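# Four arms move the blanket's balls into the crate

## Task

Move every ball from the blanket into the crate, and leave the crate upright at its original spot. Finish with all grippers open and every arm pulled away. The result only counts if it stays that way with no robot holding anything in place.

## Robot and tools

ROBOTS. There are four identical i2rt Big YAM arms: arm1, arm2, arm3 and arm4. Each has six revolute joints, a two-finger gripper and a wrist camera (arm1_cam_wrist to arm4_cam_wrist). Two fixed room cameras, cam_high and cam_low, watch the scene. Approximate foot positions on the tabletop, in metres in the scene frame, with facing given counter-clockwise from +x: arm1 (-0.87, +0.65, +0.72) facing -90; arm2 (-0.87, -0.65, +0.72) facing +90; arm3 (0.00, +0.65, +0.72) facing -90; arm4 (0.00, -0.65, +0.72) facing +90. Arms 1 and 3 stand on the +y side and face toward -y. Arms 2 and 4 stand opposite them. The hand reaches about 1.0 m from the joint1 axis.

FRAME. There is one shared scene frame. Its origin is on the floor and +z points up. The hand point lies midway between the fingertips. The hand's z axis runs along the fingers and its y axis is the direction the fingers open and close. With joints 1 and 6 at 0 and the hand level and pointing forward, the wrist camera sits on top of the hand and looks at the fingertips.

execute_actions(actions, cameras). actions is a list holding either one action object or nothing. An empty list only reports state and images. The action is keyed by arm name, and each arm entry holds a "joints" object. Joints you name get absolute targets, not offsets. Limits, with the tolerance that counts as reached:
- joint1_rad: -2.879 to 2.879 rad, ±0.045. Rotates the arm about its foot. Positive is counter-clockwise seen from above. At 0 the arm extends the way its foot faces.
- joint2_rad: 0 to 3.141, ±0.14. Shoulder. At 0 the upper arm lies roughly level, pointing back. Increasing values raise it and then carry it forward.
- joint3_rad: 0 to 3.019, ±0.09. Elbow. At 0 the arm is folded shut, and increasing values open it.
- joint4_rad: -1.692 to 1.57, ±0.055. Hand pitch. Positive tilts the fingers up.
- joint5_rad: -1.57 to 1.57, ±0.03. Sideways hand swing. Positive goes to the arm's right.
- joint6_rad: -2.094 to 2.094, ±0.035. Hand roll. Positive is clockwise viewed from behind the hand.
- gripper_m: 0 to 0.093 metres, ±0.003. This is the gap between the fingertips. Each pad grips with roughly 50 to 62 N, and some grippers give less.
All arms in one action start together and may finish at different times. Joints run at different speeds, so the hand can sweep a wide arc between postures. A joint or arm you leave out may keep pushing toward its earlier target. An unknown key or an out-of-range number rejects the whole call, and nothing moves. cameras is a list of camera names or ["all"]. Null or omitted gives all images, and [] gives none.

RESULTS. Each call returns every robot's state, including joint_positions, plus the requested images. The "pictures" line lists the cameras in the order of the images. joint_status gives the outcome of each motion in the last accepted action:
- off_target: the joint stopped short and may still be pushing.
- contact_stop: the joint now holds where it stopped.
- time_out: the joint holds, or keeps pushing toward its target or toward a capped point near where it stands (caps 0.375, 0.375, 0.113, 0.225, 0.075, 0.3 rad for joints 1 to 6). It can move there by itself if the path clears. Sending its reported position relieves the push.
- not_followed: a self/inter-arm clearance check withheld the target. This comes with a "joint command not followed" line and usually a "cause:" line. The arm may retry those targets on later actions. Any gripper target in the same action still runs.
- limit_stop_at_motor_heat: see heat below. Resend the target.
on_its_own lists what the call did not command, and "held at" there means a held target, not the actual position. Once a result reports a stop, later movement calls and finished_scene in the same reply are skipped. Robots hold your last command while you think. A tiny change of target may produce no motion, and a joint holding a load up sinks slowly.

wait(seconds): 0 to 10. Nothing new is commanded. Returns state and images like an empty action.
zoom_image(camera, region): region is [x0, y0, x1, y1] in pixels of that camera's latest full image, with (0,0) at the top-left. Maximum 504 by 504.
read_manual(section): only "licences". Moves nothing.
finished_scene(scene): pass the current scene number. This cannot be undone. Its result says whether the goal was met and gives the next task. To recover after a summary, send an empty execute_actions first.

HEAT. Holding loads or pushing heats motors. A MOTOR HOT line appears from 85 °C. At 100 °C an OVER-TEMPERATURE FAULT drops that arm and its gripper until it cools, and this counts as a stop.

AVOID. Do not knock or push rigid objects out of the work area: that is a failure. Cloth such as the blanket is exempt. Never press two robots together hard. That ends the run, and a hard hit can too. No state line reports robot-to-robot contact. The clearance check may react too late and ignores fingers, gripper housings and wrist cameras. The arms do not stop on contact and keep pushing hard, so do not leave them straining. Avoid dropping, slipping or slamming objects. Loose objects may occasionally get a brief shove from outside. Keep the crate upright and in place.

Each tool is called as name(argument=value, ...), one argument or row to a line, values as JSON.

## Session

execute_actions(
  actions=[],
)

Scene clock: 0.00 s.
arm1.joint_positions: joint1_rad=+0.005 joint2_rad=+0.432 joint3_rad=+1.481 joint4_rad=-1.525 joint5_rad=+0.011 joint6_rad=+0.013 gripper_m=+0.095
arm1.joint_status: not commanded
arm1.hand: x=-0.8697 y=+0.5313 z=+1.3047 quat_wxyz=(-0.367, -0.606, -0.604, +0.365) (m; scene frame)
arm2.joint_positions: joint1_rad=+0.005 joint2_rad=+0.420 joint3_rad=+1.457 joint4_rad=-1.541 joint5_rad=+0.015 joint6_rad=-0.012 gripper_m=+0.094
arm2.joint_status: not commanded
arm2.hand: x=-0.8701 y=-0.5362 z=+1.3765 quat_wxyz=(-0.367, +0.613, -0.605, -0.352) (m; scene frame)
arm3.joint_positions: joint1_rad=+0.013 joint2_rad=+0.435 joint3_rad=+1.470 joint4_rad=-1.533 joint5_rad=+0.014 joint6_rad=+0.012 gripper_m=+0.094
arm3.joint_status: not commanded
arm3.hand: x=+0.0050 y=+0.5325 z=+1.3697 quat_wxyz=(-0.370, -0.595, -0.620, +0.353) (m; scene frame)
arm4.joint_positions: joint1_rad=+0.002 joint2_rad=+0.428 joint3_rad=+1.482 joint4_rad=-1.528 joint5_rad=+0.016 joint6_rad=-0.017 gripper_m=+0.095
arm4.joint_status: not commanded
arm4.hand: x=+0.0013 y=-0.5431 z=+1.3147 quat_wxyz=(-0.379, +0.607, -0.596, -0.366) (m; scene frame)
pictures: arm1_cam_wrist, arm2_cam_wrist, arm3_cam_wrist, arm4_cam_wrist, cam_high, cam_low
Images, in order (width x height): arm1_cam_wrist 896x504, arm2_cam_wrist 896x504, arm3_cam_wrist 896x504, arm4_cam_wrist 896x504, cam_high 896x504, cam_low 896x504.

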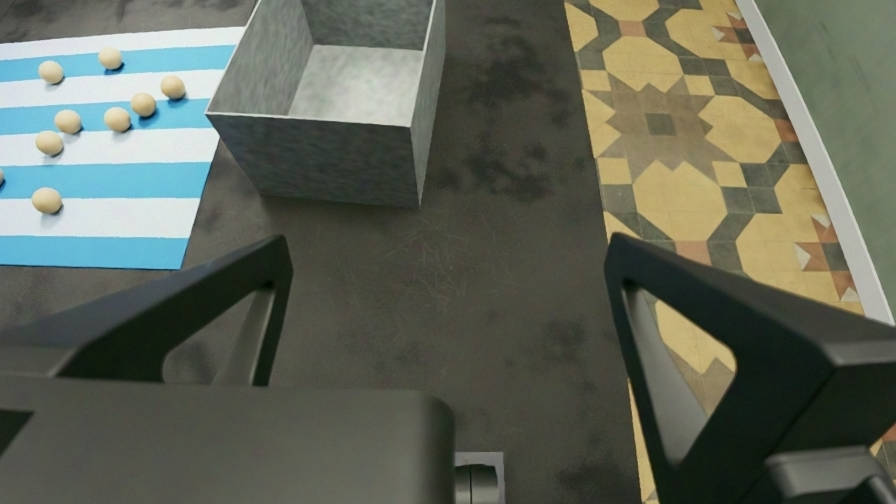

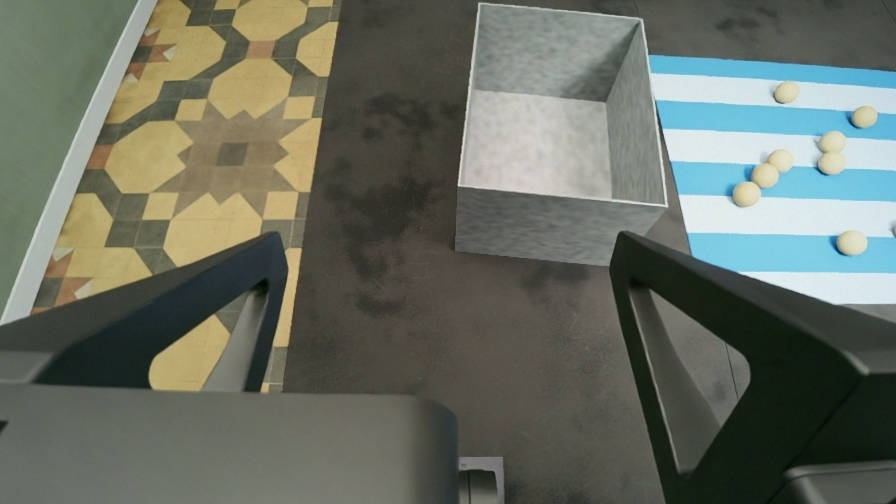

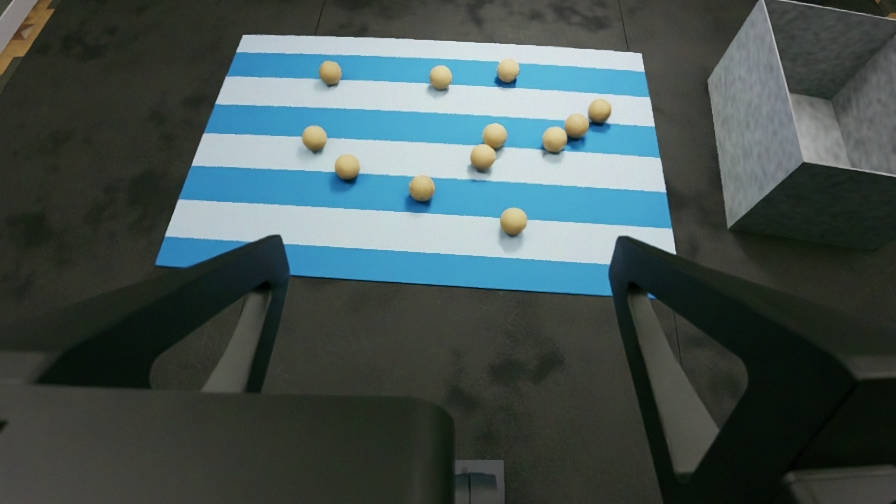

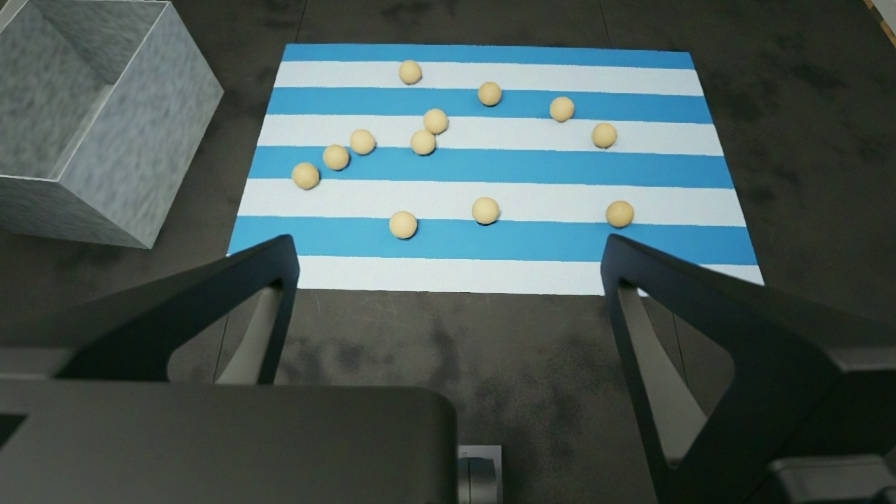

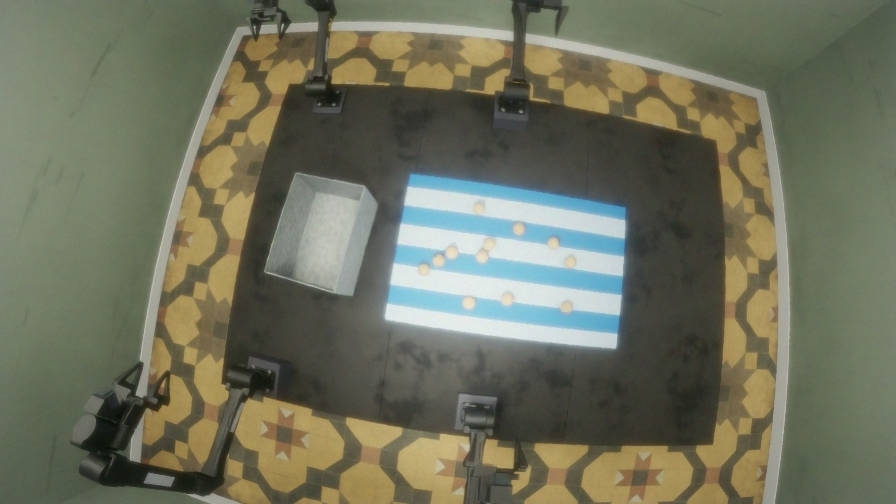

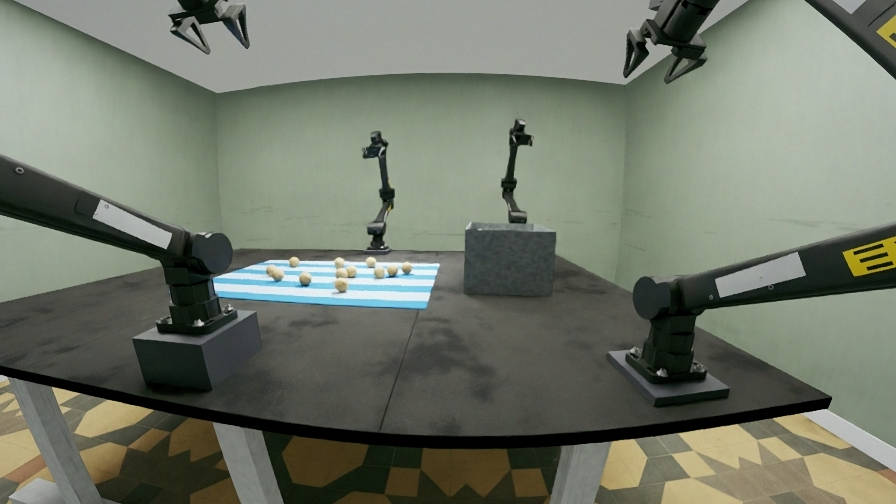

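execute_actions(
  actions=[
    {"arm3":{"joints":{"joint1_rad":-0.196,"joint2_rad":1.648,"joint3_rad":1.056,"joint4_rad":-0.979,"joint5_rad":0,"joint6_rad":0}},"arm4":{"joints":{"joint1_rad":0.184,"joint2_rad":1.622,"joint3_rad":1.208,"joint4_rad":-1.157,"joint5_rad":0,"joint6_rad":0}}},
  ],
  cameras=["arm3_cam_wrist","arm4_cam_wrist","cam_high"],
)

Scene clock: 26.73 s.
arm1.joint_positions: joint1_rad=+0.005 joint2_rad=+0.432 joint3_rad=+1.481 joint4_rad=-1.525 joint5_rad=+0.011 joint6_rad=+0.013 gripper_m=+0.095
arm1.joint_status: not commanded
arm1.hand: x=-0.8697 y=+0.5313 z=+1.3047 quat_wxyz=(-0.367, -0.606, -0.604, +0.365) (m; scene frame)
arm2.joint_positions: joint1_rad=+0.005 joint2_rad=+0.420 joint3_rad=+1.457 joint4_rad=-1.541 joint5_rad=+0.015 joint6_rad=-0.012 gripper_m=+0.094
arm2.joint_status: not commanded
arm2.hand: x=-0.8701 y=-0.5362 z=+1.3765 quat_wxyz=(-0.367, +0.613, -0.605, -0.352) (m; scene frame)
arm3.joint_positions: joint1_rad=-0.192 joint2_rad=+1.655 joint3_rad=+1.052 joint4_rad=-0.990 joint5_rad=+0.003 joint6_rad=+0.008 gripper_m=+0.094
arm3.joint_status: all done
arm3.hand: x=-0.0623 y=+0.2243 z=+0.8468 quat_wxyz=(+0.009, -0.758, -0.652, -0.007) (m; scene frame)
arm4.joint_positions: joint1_rad=+0.180 joint2_rad=+1.616 joint3_rad=+1.212 joint4_rad=-1.165 joint5_rad=+0.004 joint6_rad=-0.009 gripper_m=+0.095
arm4.joint_status: all done
arm4.hand: x=-0.0847 y=-0.2006 z=+0.8588 quat_wxyz=(-0.007, +0.773, -0.634, -0.002) (m; scene frame)
pictures: arm3_cam_wrist, arm4_cam_wrist, cam_high
Images, in order (width x height): arm3_cam_wrist 896x504, arm4_cam_wrist 896x504, cam_high 896x504.

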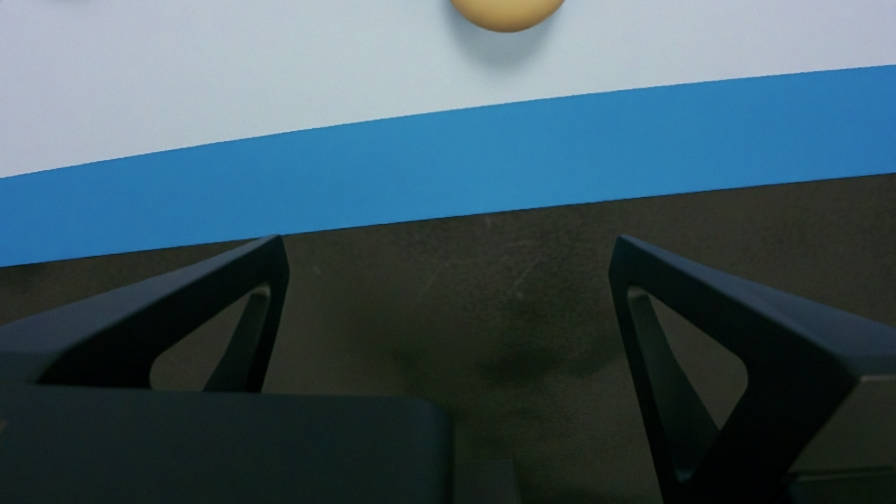

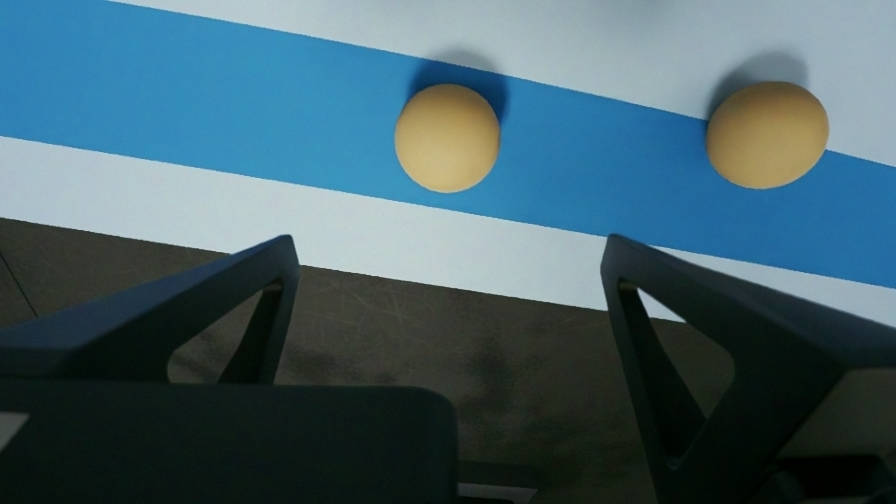

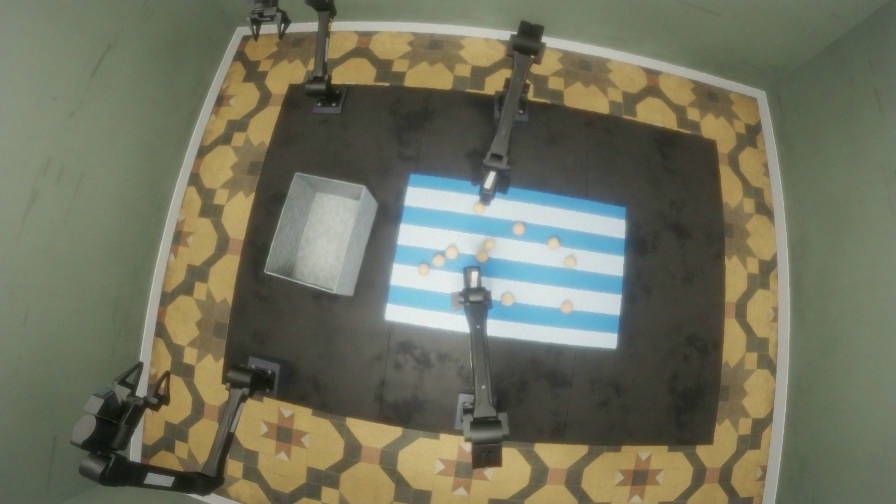

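execute_actions(
  actions=[
    {"arm3":{"joints":{"joint1_rad":-0.24,"joint2_rad":1.853,"joint3_rad":1.188,"joint4_rad":-0.906}},"arm4":{"joints":{"joint2_rad":1.766,"joint3_rad":1.095,"joint4_rad":-0.9}}},
  ],
  cameras=["arm3_cam_wrist","arm4_cam_wrist"],
)

Scene clock: 36.00 s.
arm1.joint_positions: joint1_rad=+0.005 joint2_rad=+0.432 joint3_rad=+1.481 joint4_rad=-1.525 joint5_rad=+0.011 joint6_rad=+0.013 gripper_m=+0.095
arm1.joint_status: not commanded
arm1.hand: x=-0.8697 y=+0.5313 z=+1.3047 quat_wxyz=(-0.367, -0.606, -0.604, +0.365) (m; scene frame)
arm2.joint_positions: joint1_rad=+0.005 joint2_rad=+0.420 joint3_rad=+1.457 joint4_rad=-1.541 joint5_rad=+0.015 joint6_rad=-0.012 gripper_m=+0.094
arm2.joint_status: not commanded
arm2.hand: x=-0.8701 y=-0.5362 z=+1.3765 quat_wxyz=(-0.367, +0.613, -0.605, -0.352) (m; scene frame)
arm3.joint_positions: joint1_rad=-0.242 joint2_rad=+1.865 joint3_rad=+1.157 joint4_rad=-0.911 joint5_rad=+0.002 joint6_rad=+0.008 gripper_m=+0.094
arm3.joint_status: all done
arm3.hand: x=-0.0917 y=+0.1837 z=+0.7865 quat_wxyz=(+0.016, -0.774, -0.633, -0.017) (m; scene frame)
arm4.joint_positions: joint1_rad=+0.180 joint2_rad=+1.781 joint3_rad=+1.092 joint4_rad=-0.910 joint5_rad=+0.004 joint6_rad=-0.009 gripper_m=+0.095
arm4.joint_status: all done
arm4.hand: x=-0.0840 y=-0.2025 z=+0.7471 quat_wxyz=(+0.003, +0.773, -0.634, +0.009) (m; scene frame)
pictures: arm3_cam_wrist, arm4_cam_wrist
Images, in order (width x height): arm3_cam_wrist 896x504, arm4_cam_wrist 896x504.

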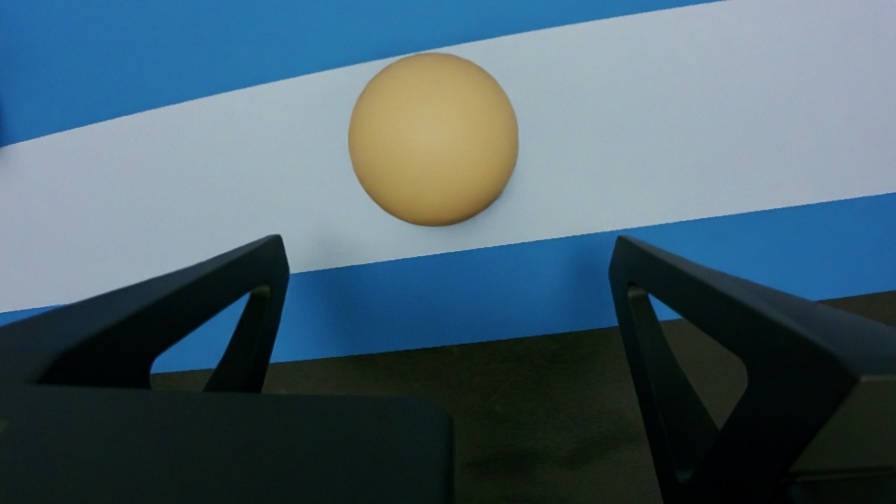

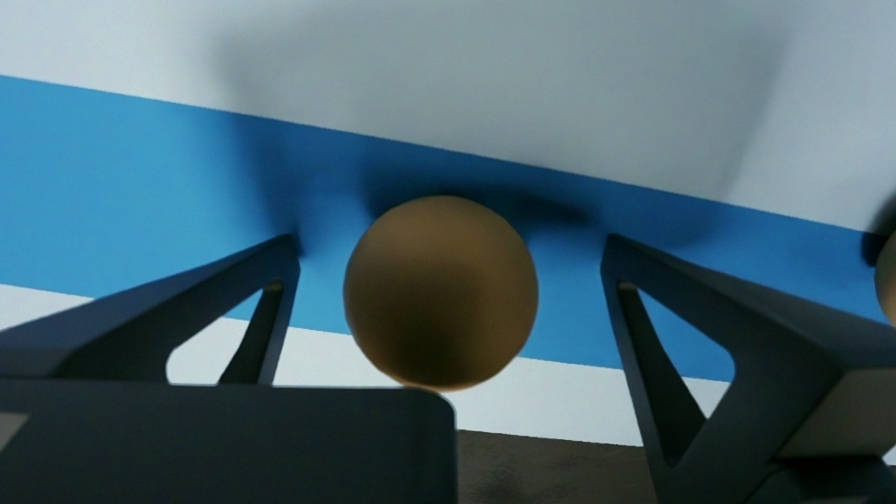

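execute_actions(
  actions=[
    {"arm3":{"joints":{"joint1_rad":-0.235,"joint2_rad":1.928,"joint3_rad":1.14,"joint4_rad":-0.78}},"arm4":{"joints":{"gripper_m":0.03}}},
  ],
  cameras=["arm3_cam_wrist","arm4_cam_wrist"],
)

Scene clock: 41.77 s.
arm1.joint_positions: joint1_rad=+0.005 joint2_rad=+0.432 joint3_rad=+1.481 joint4_rad=-1.525 joint5_rad=+0.011 joint6_rad=+0.013 gripper_m=+0.095
arm1.joint_status: not commanded
arm1.hand: x=-0.8697 y=+0.5313 z=+1.3047 quat_wxyz=(-0.367, -0.606, -0.604, +0.365) (m; scene frame)
arm2.joint_positions: joint1_rad=+0.005 joint2_rad=+0.420 joint3_rad=+1.457 joint4_rad=-1.541 joint5_rad=+0.015 joint6_rad=-0.012 gripper_m=+0.094
arm2.joint_status: not commanded
arm2.hand: x=-0.8701 y=-0.5362 z=+1.3765 quat_wxyz=(-0.367, +0.613, -0.605, -0.352) (m; scene frame)
arm3.joint_positions: joint1_rad=-0.242 joint2_rad=+1.931 joint3_rad=+1.138 joint4_rad=-0.792 joint5_rad=+0.002 joint6_rad=+0.008 gripper_m=+0.094
arm3.joint_status: all done
arm3.hand: x=-0.0934 y=+0.1755 z=+0.7504 quat_wxyz=(+0.005, -0.774, -0.633, -0.004) (m; scene frame)
arm4.joint_positions: joint1_rad=+0.180 joint2_rad=+1.781 joint3_rad=+1.092 joint4_rad=-0.910 joint5_rad=+0.004 joint6_rad=-0.009 gripper_m=+0.046
arm4.joint_status: gripper_m off_target (ended at +0.046, target +0.030)
arm4.hand: x=-0.0840 y=-0.2026 z=+0.7471 quat_wxyz=(+0.003, +0.773, -0.634, +0.009) (m; scene frame)
pictures: arm3_cam_wrist, arm4_cam_wrist
Images, in order (width x height): arm3_cam_wrist 896x504, arm4_cam_wrist 896x504.

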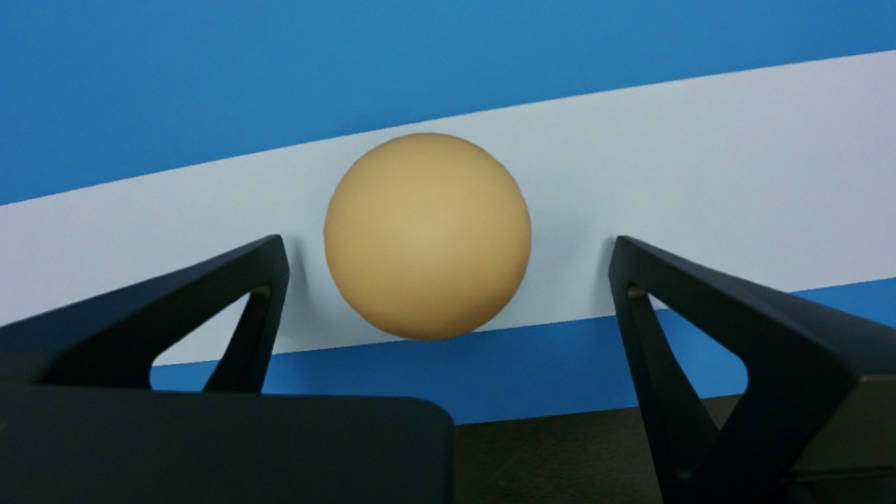

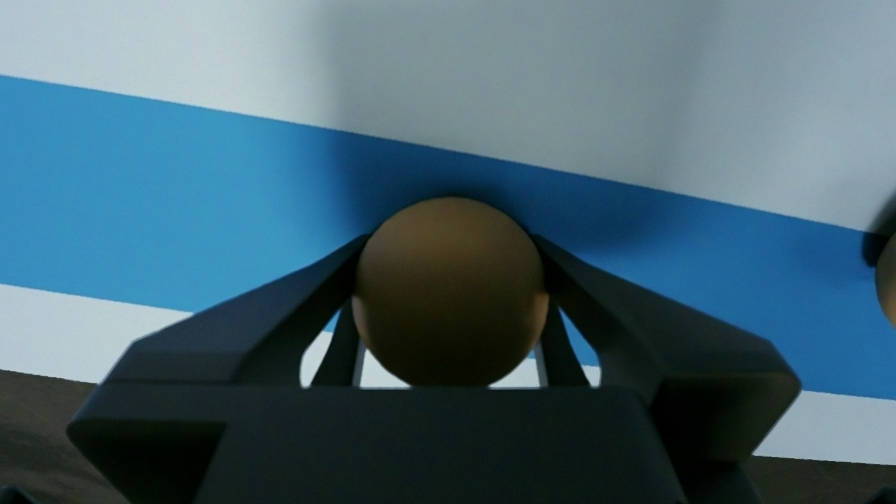

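execute_actions(
  actions=[
    {"arm3":{"joints":{"gripper_m":0.03}},"arm4":{"joints":{"joint2_rad":1.4,"joint3_rad":2.42,"joint4_rad":-1.15}}},
  ],
  cameras=["arm3_cam_wrist"],
)

execute_actions(
  actions=[
    {"arm3":{"joints":{"joint2_rad":1.4,"joint3_rad":2.3,"joint4_rad":-1.1}},"arm4":{"joints":{"joint1_rad":0.863,"joint2_rad":2.172}}},
  ],
  cameras=["arm3_cam_wrist","arm4_cam_wrist","cam_high","cam_low"],
)

Scene clock: 49.97 s.
arm1.joint_positions: joint1_rad=+0.005 joint2_rad=+0.432 joint3_rad=+1.481 joint4_rad=-1.525 joint5_rad=+0.011 joint6_rad=+0.013 gripper_m=+0.095
arm1.joint_status: not commanded
arm1.hand: x=-0.8697 y=+0.5313 z=+1.3047 quat_wxyz=(-0.367, -0.606, -0.604, +0.365) (m; scene frame)
arm2.joint_positions: joint1_rad=+0.005 joint2_rad=+0.420 joint3_rad=+1.457 joint4_rad=-1.541 joint5_rad=+0.015 joint6_rad=-0.012 gripper_m=+0.094
arm2.joint_status: not commanded
arm2.hand: x=-0.8701 y=-0.5362 z=+1.3765 quat_wxyz=(-0.367, +0.613, -0.605, -0.352) (m; scene frame)
arm3.joint_positions: joint1_rad=-0.242 joint2_rad=+1.931 joint3_rad=+1.138 joint4_rad=-0.792 joint5_rad=+0.002 joint6_rad=+0.007 gripper_m=+0.045
arm3.joint_status: gripper_m off_target (ended at +0.045, target +0.030)
arm3.hand: x=-0.0933 y=+0.1754 z=+0.7504 quat_wxyz=(+0.005, -0.774, -0.633, -0.004) (m; scene frame)
arm4.joint_positions: joint1_rad=+0.180 joint2_rad=+1.388 joint3_rad=+2.380 joint4_rad=-1.143 joint5_rad=+0.004 joint6_rad=-0.009 gripper_m=+0.046
arm4.joint_status: all done
arm4.hand: x=-0.0883 y=-0.1946 z=+1.5467 quat_wxyz=(-0.422, +0.584, -0.479, -0.502) (m; scene frame)
pictures: arm3_cam_wrist
Images, in order (width x height): arm3_cam_wrist 896x504.

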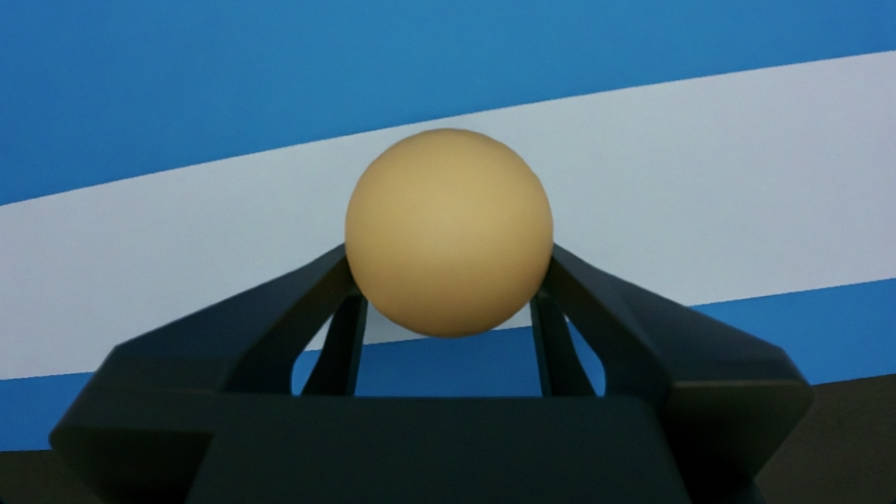

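Scene clock: 52.07 s.
arm1.joint_positions: joint1_rad=+0.005 joint2_rad=+0.432 joint3_rad=+1.481 joint4_rad=-1.525 joint5_rad=+0.011 joint6_rad=+0.013 gripper_m=+0.095
arm1.joint_status: not commanded
arm1.hand: x=-0.8697 y=+0.5313 z=+1.3047 quat_wxyz=(-0.367, -0.606, -0.604, +0.365) (m; scene frame)
arm2.joint_positions: joint1_rad=+0.005 joint2_rad=+0.420 joint3_rad=+1.457 joint4_rad=-1.541 joint5_rad=+0.015 joint6_rad=-0.012 gripper_m=+0.094
arm2.joint_status: not commanded
arm2.hand: x=-0.8701 y=-0.5362 z=+1.3765 quat_wxyz=(-0.367, +0.613, -0.605, -0.352) (m; scene frame)
arm3.joint_positions: joint1_rad=-0.242 joint2_rad=+1.412 joint3_rad=+2.272 joint4_rad=-1.093 joint5_rad=+0.002 joint6_rad=+0.007 gripper_m=+0.045
arm3.joint_status: all done
arm3.hand: x=-0.0990 y=+0.1428 z=+1.5550 quat_wxyz=(-0.395, -0.607, -0.496, +0.478) (m; scene frame)
arm4.joint_positions: joint1_rad=+0.858 joint2_rad=+2.187 joint3_rad=+2.385 joint4_rad=-1.151 joint5_rad=+0.000 joint6_rad=-0.007 gripper_m=+0.046
arm4.joint_status: all done
arm4.hand: x=-0.6193 y=-0.1258 z=+1.0240 quat_wxyz=(-0.111, +0.895, -0.324, -0.286) (m; scene frame)
pictures: arm3_cam_wrist, arm4_cam_wrist, cam_high, cam_low
Images, in order (width x height): arm3_cam_wrist 896x504, arm4_cam_wrist 896x504, cam_high 896x504, cam_low 896x504.

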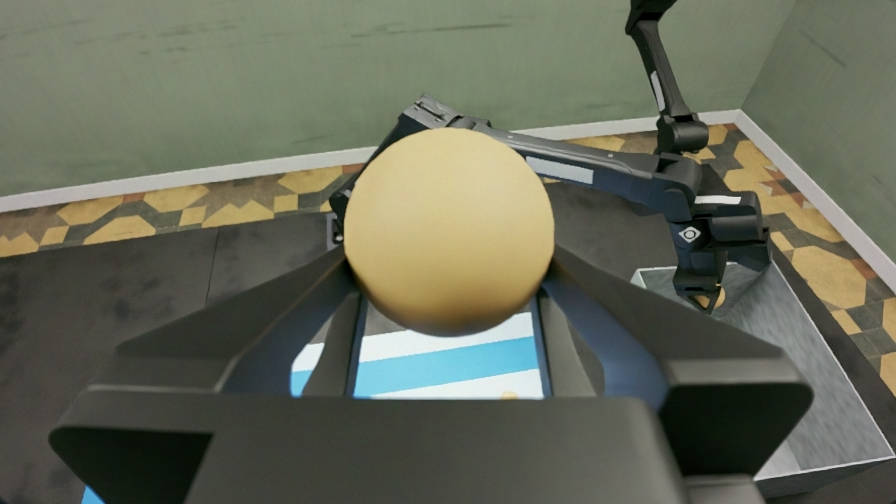

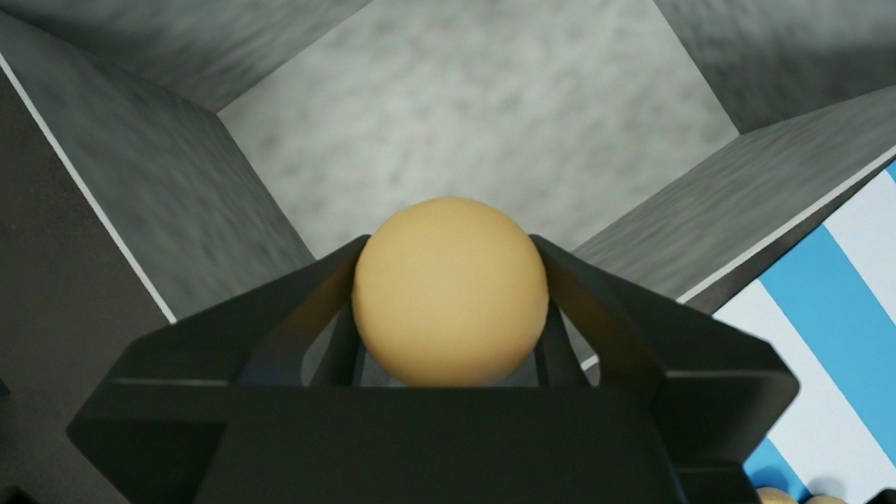

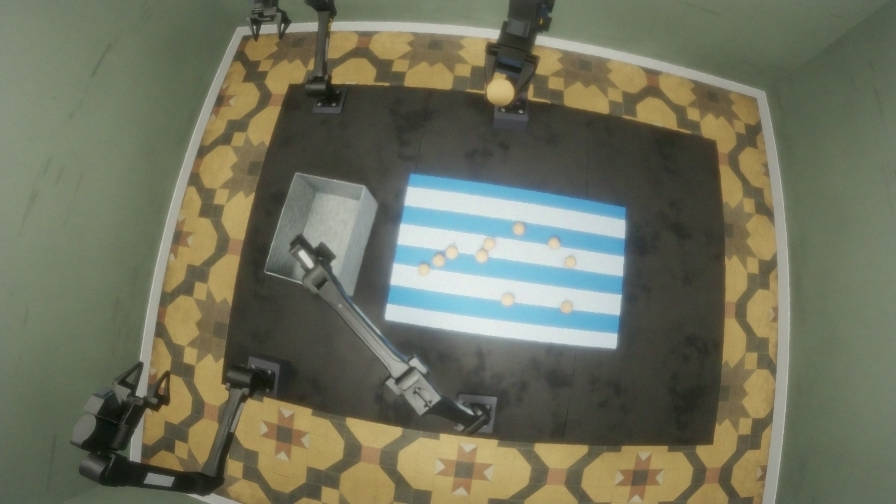

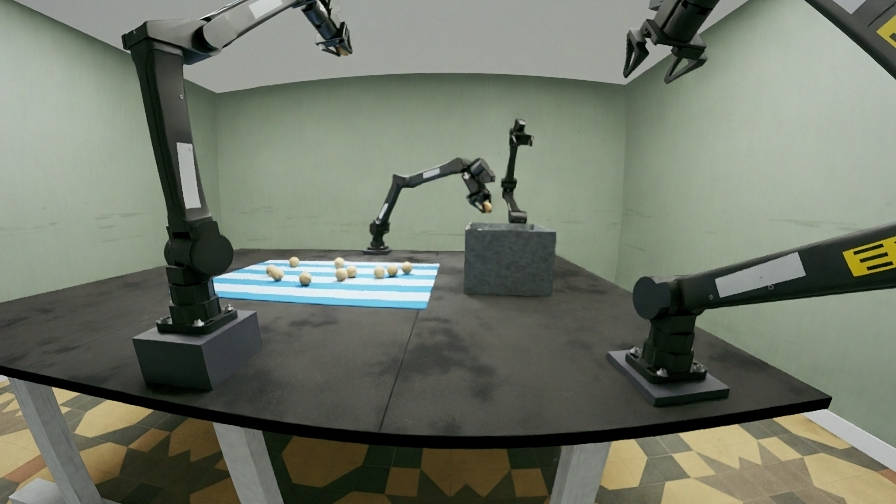

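execute_actions(
  actions=[
    {"arm3":{"joints":{"joint1_rad":-0.883,"joint2_rad":2.2,"joint3_rad":2.17,"joint4_rad":-0.87}},"arm4":{"joints":{"gripper_m":0.093}}},
  ],
  cameras=["arm3_cam_wrist","cam_high","cam_low"],
)

Scene clock: 60.67 s.
arm1.joint_positions: joint1_rad=+0.005 joint2_rad=+0.432 joint3_rad=+1.481 joint4_rad=-1.525 joint5_rad=+0.011 joint6_rad=+0.013 gripper_m=+0.095
arm1.joint_status: not commanded
arm1.hand: x=-0.8697 y=+0.5313 z=+1.3047 quat_wxyz=(-0.367, -0.606, -0.604, +0.365) (m; scene frame)
arm2.joint_positions: joint1_rad=+0.005 joint2_rad=+0.420 joint3_rad=+1.457 joint4_rad=-1.541 joint5_rad=+0.015 joint6_rad=-0.012 gripper_m=+0.094
arm2.joint_status: not commanded
arm2.hand: x=-0.8701 y=-0.5362 z=+1.3765 quat_wxyz=(-0.367, +0.613, -0.605, -0.352) (m; scene frame)
arm3.joint_positions: joint1_rad=-0.881 joint2_rad=+2.211 joint3_rad=+2.149 joint4_rad=-0.862 joint5_rad=-0.002 joint6_rad=-0.006 gripper_m=+0.045
arm3.joint_status: all done
arm3.hand: x=-0.6146 y=+0.0894 z=+0.9814 quat_wxyz=(-0.115, -0.883, -0.345, +0.297) (m; scene frame)
arm4.joint_positions: joint1_rad=+0.858 joint2_rad=+2.187 joint3_rad=+2.385 joint4_rad=-1.151 joint5_rad=+0.000 joint6_rad=-0.007 gripper_m=+0.093
arm4.joint_status: all done
arm4.hand: x=-0.6193 y=-0.1258 z=+1.0240 quat_wxyz=(-0.111, +0.895, -0.324, -0.286) (m; scene frame)
pictures: arm3_cam_wrist, cam_high, cam_low
Images, in order (width x height): arm3_cam_wrist 896x504, cam_high 896x504, cam_low 896x504.

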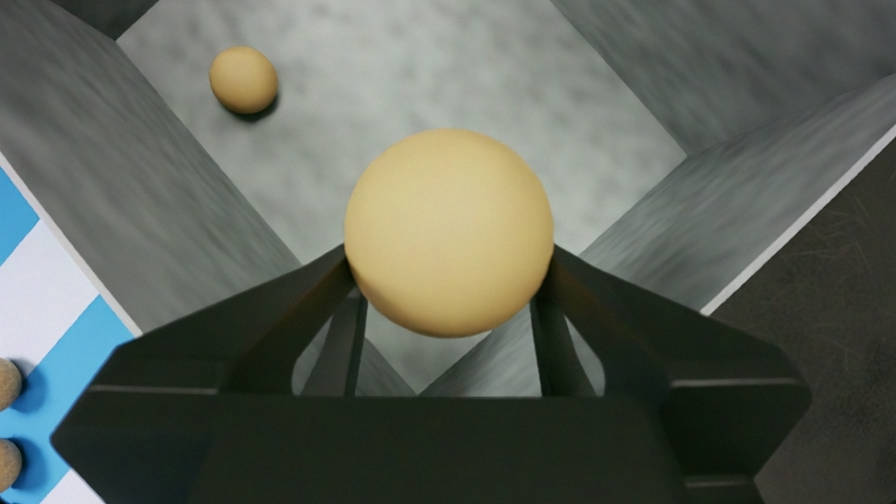

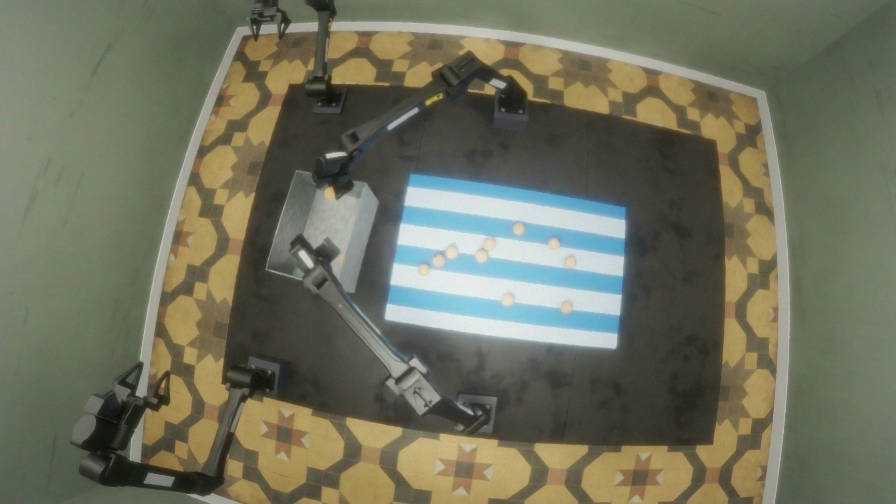

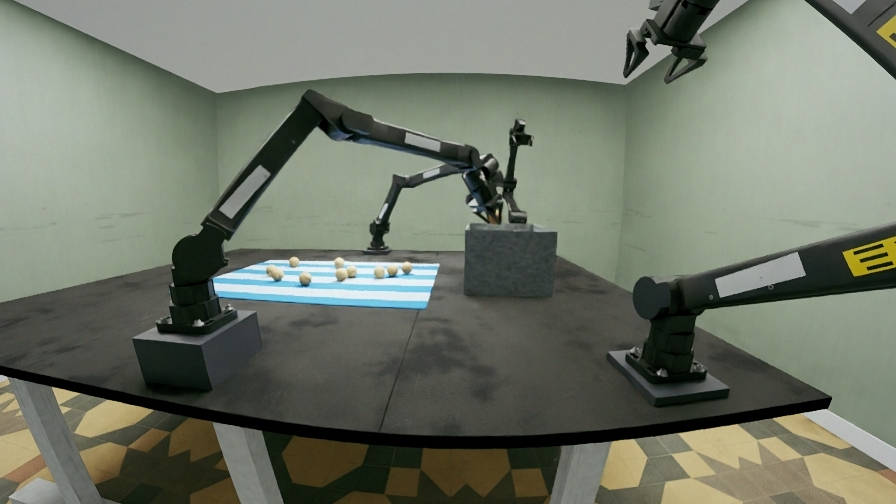

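execute_actions(
  actions=[
    {"arm3":{"joints":{"gripper_m":0.093}},"arm4":{"joints":{"joint1_rad":-0.123,"joint2_rad":1.678}}},
  ],
  cameras=[],
)

execute_actions(
  actions=[
    {"arm3":{"joints":{"joint1_rad":0.1,"joint2_rad":1.7}},"arm4":{"joints":{"joint3_rad":1.222,"joint4_rad":-1.115}}},
  ],
  cameras=["arm4_cam_wrist"],
)

Scene clock: 67.00 s.
arm1.joint_positions: joint1_rad=+0.005 joint2_rad=+0.432 joint3_rad=+1.481 joint4_rad=-1.525 joint5_rad=+0.011 joint6_rad=+0.013 gripper_m=+0.095
arm1.joint_status: not commanded
arm1.hand: x=-0.8697 y=+0.5313 z=+1.3047 quat_wxyz=(-0.367, -0.606, -0.604, +0.365) (m; scene frame)
arm2.joint_positions: joint1_rad=+0.005 joint2_rad=+0.420 joint3_rad=+1.457 joint4_rad=-1.541 joint5_rad=+0.015 joint6_rad=-0.012 gripper_m=+0.094
arm2.joint_status: not commanded
arm2.hand: x=-0.8701 y=-0.5362 z=+1.3765 quat_wxyz=(-0.367, +0.613, -0.605, -0.352) (m; scene frame)
arm3.joint_positions: joint1_rad=-0.881 joint2_rad=+2.211 joint3_rad=+2.149 joint4_rad=-0.862 joint5_rad=-0.002 joint6_rad=-0.006 gripper_m=+0.093
arm3.joint_status: all done
arm3.hand: x=-0.6146 y=+0.0894 z=+0.9814 quat_wxyz=(-0.115, -0.883, -0.345, +0.297) (m; scene frame)
arm4.joint_positions: joint1_rad=-0.117 joint2_rad=+1.669 joint3_rad=+2.403 joint4_rad=-1.151 joint5_rad=+0.004 joint6_rad=-0.004 gripper_m=+0.093
arm4.joint_status: all done
arm4.hand: x=+0.0695 y=-0.0261 z=+1.4080 quat_wxyz=(-0.412, +0.558, -0.621, -0.365) (m; scene frame)
pictures: none
No camera images: the call's "cameras" was empty. Leave "cameras" out to get every camera's image.

Scene clock: 68.73 s.
arm1.joint_positions: joint1_rad=+0.005 joint2_rad=+0.432 joint3_rad=+1.481 joint4_rad=-1.525 joint5_rad=+0.011 joint6_rad=+0.013 gripper_m=+0.095
arm1.joint_status: not commanded
arm1.hand: x=-0.8697 y=+0.5313 z=+1.3047 quat_wxyz=(-0.367, -0.606, -0.604, +0.365) (m; scene frame)
arm2.joint_positions: joint1_rad=+0.005 joint2_rad=+0.420 joint3_rad=+1.457 joint4_rad=-1.541 joint5_rad=+0.015 joint6_rad=-0.012 gripper_m=+0.094
arm2.joint_status: not commanded
arm2.hand: x=-0.8701 y=-0.5362 z=+1.3765 quat_wxyz=(-0.367, +0.613, -0.605, -0.352) (m; scene frame)
arm3.joint_positions: joint1_rad=+0.093 joint2_rad=+1.710 joint3_rad=+2.155 joint4_rad=-0.866 joint5_rad=-0.004 joint6_rad=-0.005 gripper_m=+0.093
arm3.joint_status: all done
arm3.hand: x=+0.1016 y=-0.0535 z=+1.3667 quat_wxyz=(-0.411, -0.547, -0.636, +0.356) (m; scene frame)
arm4.joint_positions: joint1_rad=-0.117 joint2_rad=+1.683 joint3_rad=+1.227 joint4_rad=-1.117 joint5_rad=+0.004 joint6_rad=-0.004 gripper_m=+0.093
arm4.joint_status: all done
arm4.hand: x=+0.0527 y=-0.1799 z=+0.8345 quat_wxyz=(-0.005, +0.669, -0.743, -0.001) (m; scene frame)
pictures: arm4_cam_wrist
Images, in order (width x height): arm4_cam_wrist 896x504.

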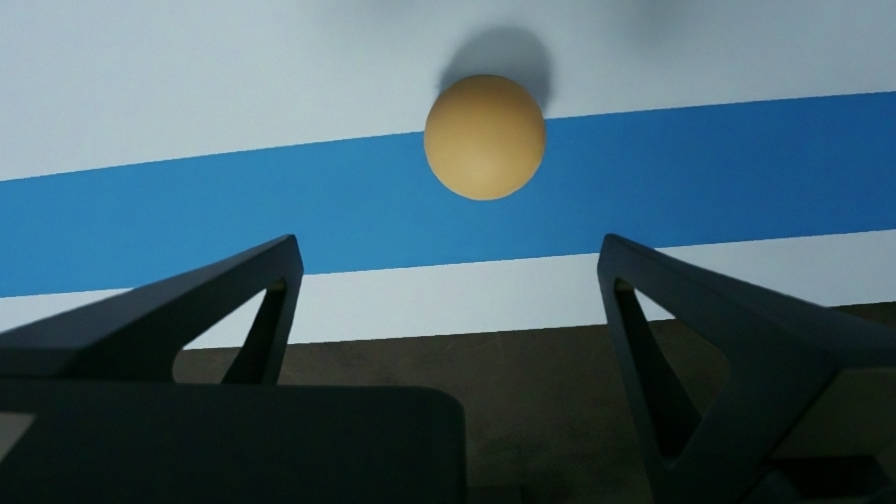

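execute_actions(
  actions=[
    {"arm3":{"joints":{"joint1_rad":0.115,"joint3_rad":1.408,"joint4_rad":-1.046}},"arm4":{"joints":{"joint1_rad":-0.15,"joint2_rad":1.79,"joint3_rad":1.146,"joint4_rad":-0.917}}},
  ],
  cameras=["arm4_cam_wrist"],
)

execute_actions(
  actions=[
    {"arm3":{"joints":{"joint2_rad":1.925}},"arm4":{"joints":{"gripper_m":0.03}}},
  ],
  cameras=["arm3_cam_wrist","arm4_cam_wrist"],
)

Scene clock: 75.17 s.
arm1.joint_positions: joint1_rad=+0.005 joint2_rad=+0.432 joint3_rad=+1.481 joint4_rad=-1.525 joint5_rad=+0.011 joint6_rad=+0.013 gripper_m=+0.095
arm1.joint_status: not commanded
arm1.hand: x=-0.8697 y=+0.5313 z=+1.3047 quat_wxyz=(-0.367, -0.606, -0.604, +0.365) (m; scene frame)
arm2.joint_positions: joint1_rad=+0.005 joint2_rad=+0.420 joint3_rad=+1.457 joint4_rad=-1.541 joint5_rad=+0.015 joint6_rad=-0.012 gripper_m=+0.094
arm2.joint_status: not commanded
arm2.hand: x=-0.8701 y=-0.5362 z=+1.3765 quat_wxyz=(-0.367, +0.613, -0.605, -0.352) (m; scene frame)
arm3.joint_positions: joint1_rad=+0.112 joint2_rad=+1.718 joint3_rad=+1.402 joint4_rad=-1.042 joint5_rad=-0.004 joint6_rad=-0.005 gripper_m=+0.093
arm3.joint_status: all done
arm3.hand: x=+0.0902 y=+0.0976 z=+0.9434 quat_wxyz=(-0.082, -0.642, -0.759, +0.068) (m; scene frame)
arm4.joint_positions: joint1_rad=-0.149 joint2_rad=+1.793 joint3_rad=+1.149 joint4_rad=-0.927 joint5_rad=+0.004 joint6_rad=-0.004 gripper_m=+0.093
arm4.joint_status: all done
arm4.hand: x=+0.0682 y=-0.1781 z=+0.7591 quat_wxyz=(-0.005, +0.657, -0.754, -0.002) (m; scene frame)
pictures: arm4_cam_wrist
Images, in order (width x height): arm4_cam_wrist 896x504.

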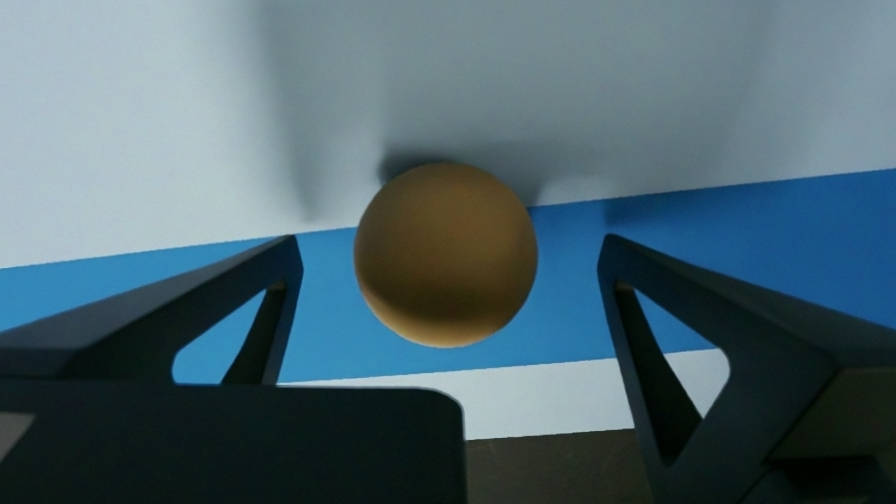

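Scene clock: 76.40 s.
arm1.joint_positions: joint1_rad=+0.005 joint2_rad=+0.432 joint3_rad=+1.481 joint4_rad=-1.525 joint5_rad=+0.011 joint6_rad=+0.013 gripper_m=+0.095
arm1.joint_status: not commanded
arm1.hand: x=-0.8697 y=+0.5313 z=+1.3047 quat_wxyz=(-0.367, -0.606, -0.604, +0.365) (m; scene frame)
arm2.joint_positions: joint1_rad=+0.005 joint2_rad=+0.420 joint3_rad=+1.457 joint4_rad=-1.541 joint5_rad=+0.015 joint6_rad=-0.012 gripper_m=+0.094
arm2.joint_status: not commanded
arm2.hand: x=-0.8701 y=-0.5362 z=+1.3765 quat_wxyz=(-0.367, +0.613, -0.605, -0.352) (m; scene frame)
arm3.joint_positions: joint1_rad=+0.112 joint2_rad=+1.938 joint3_rad=+1.394 joint4_rad=-1.042 joint5_rad=-0.004 joint6_rad=-0.005 gripper_m=+0.093
arm3.joint_status: all done
arm3.hand: x=+0.0876 y=+0.1130 z=+0.8229 quat_wxyz=(+0.005, -0.646, -0.763, -0.006) (m; scene frame)
arm4.joint_positions: joint1_rad=-0.149 joint2_rad=+1.793 joint3_rad=+1.149 joint4_rad=-0.927 joint5_rad=+0.003 joint6_rad=-0.004 gripper_m=+0.048
arm4.joint_status: gripper_m off_target (ended at +0.048, target +0.030)
arm4.hand: x=+0.0681 y=-0.1781 z=+0.7591 quat_wxyz=(-0.005, +0.657, -0.754, -0.002) (m; scene frame)
pictures: arm3_cam_wrist, arm4_cam_wrist
Images, in order (width x height): arm3_cam_wrist 896x504, arm4_cam_wrist 896x504.

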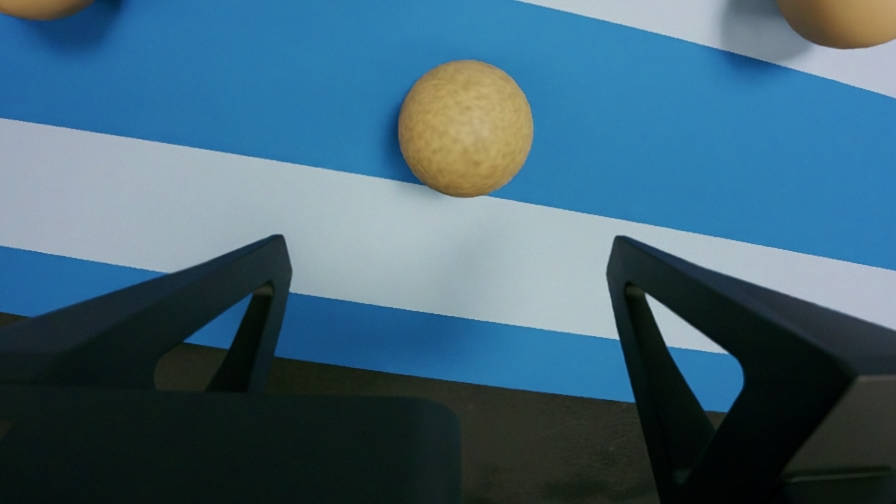

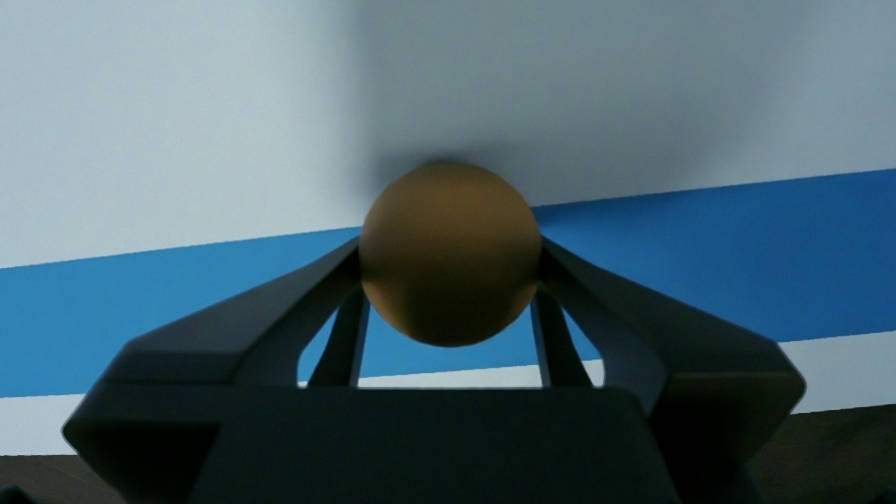

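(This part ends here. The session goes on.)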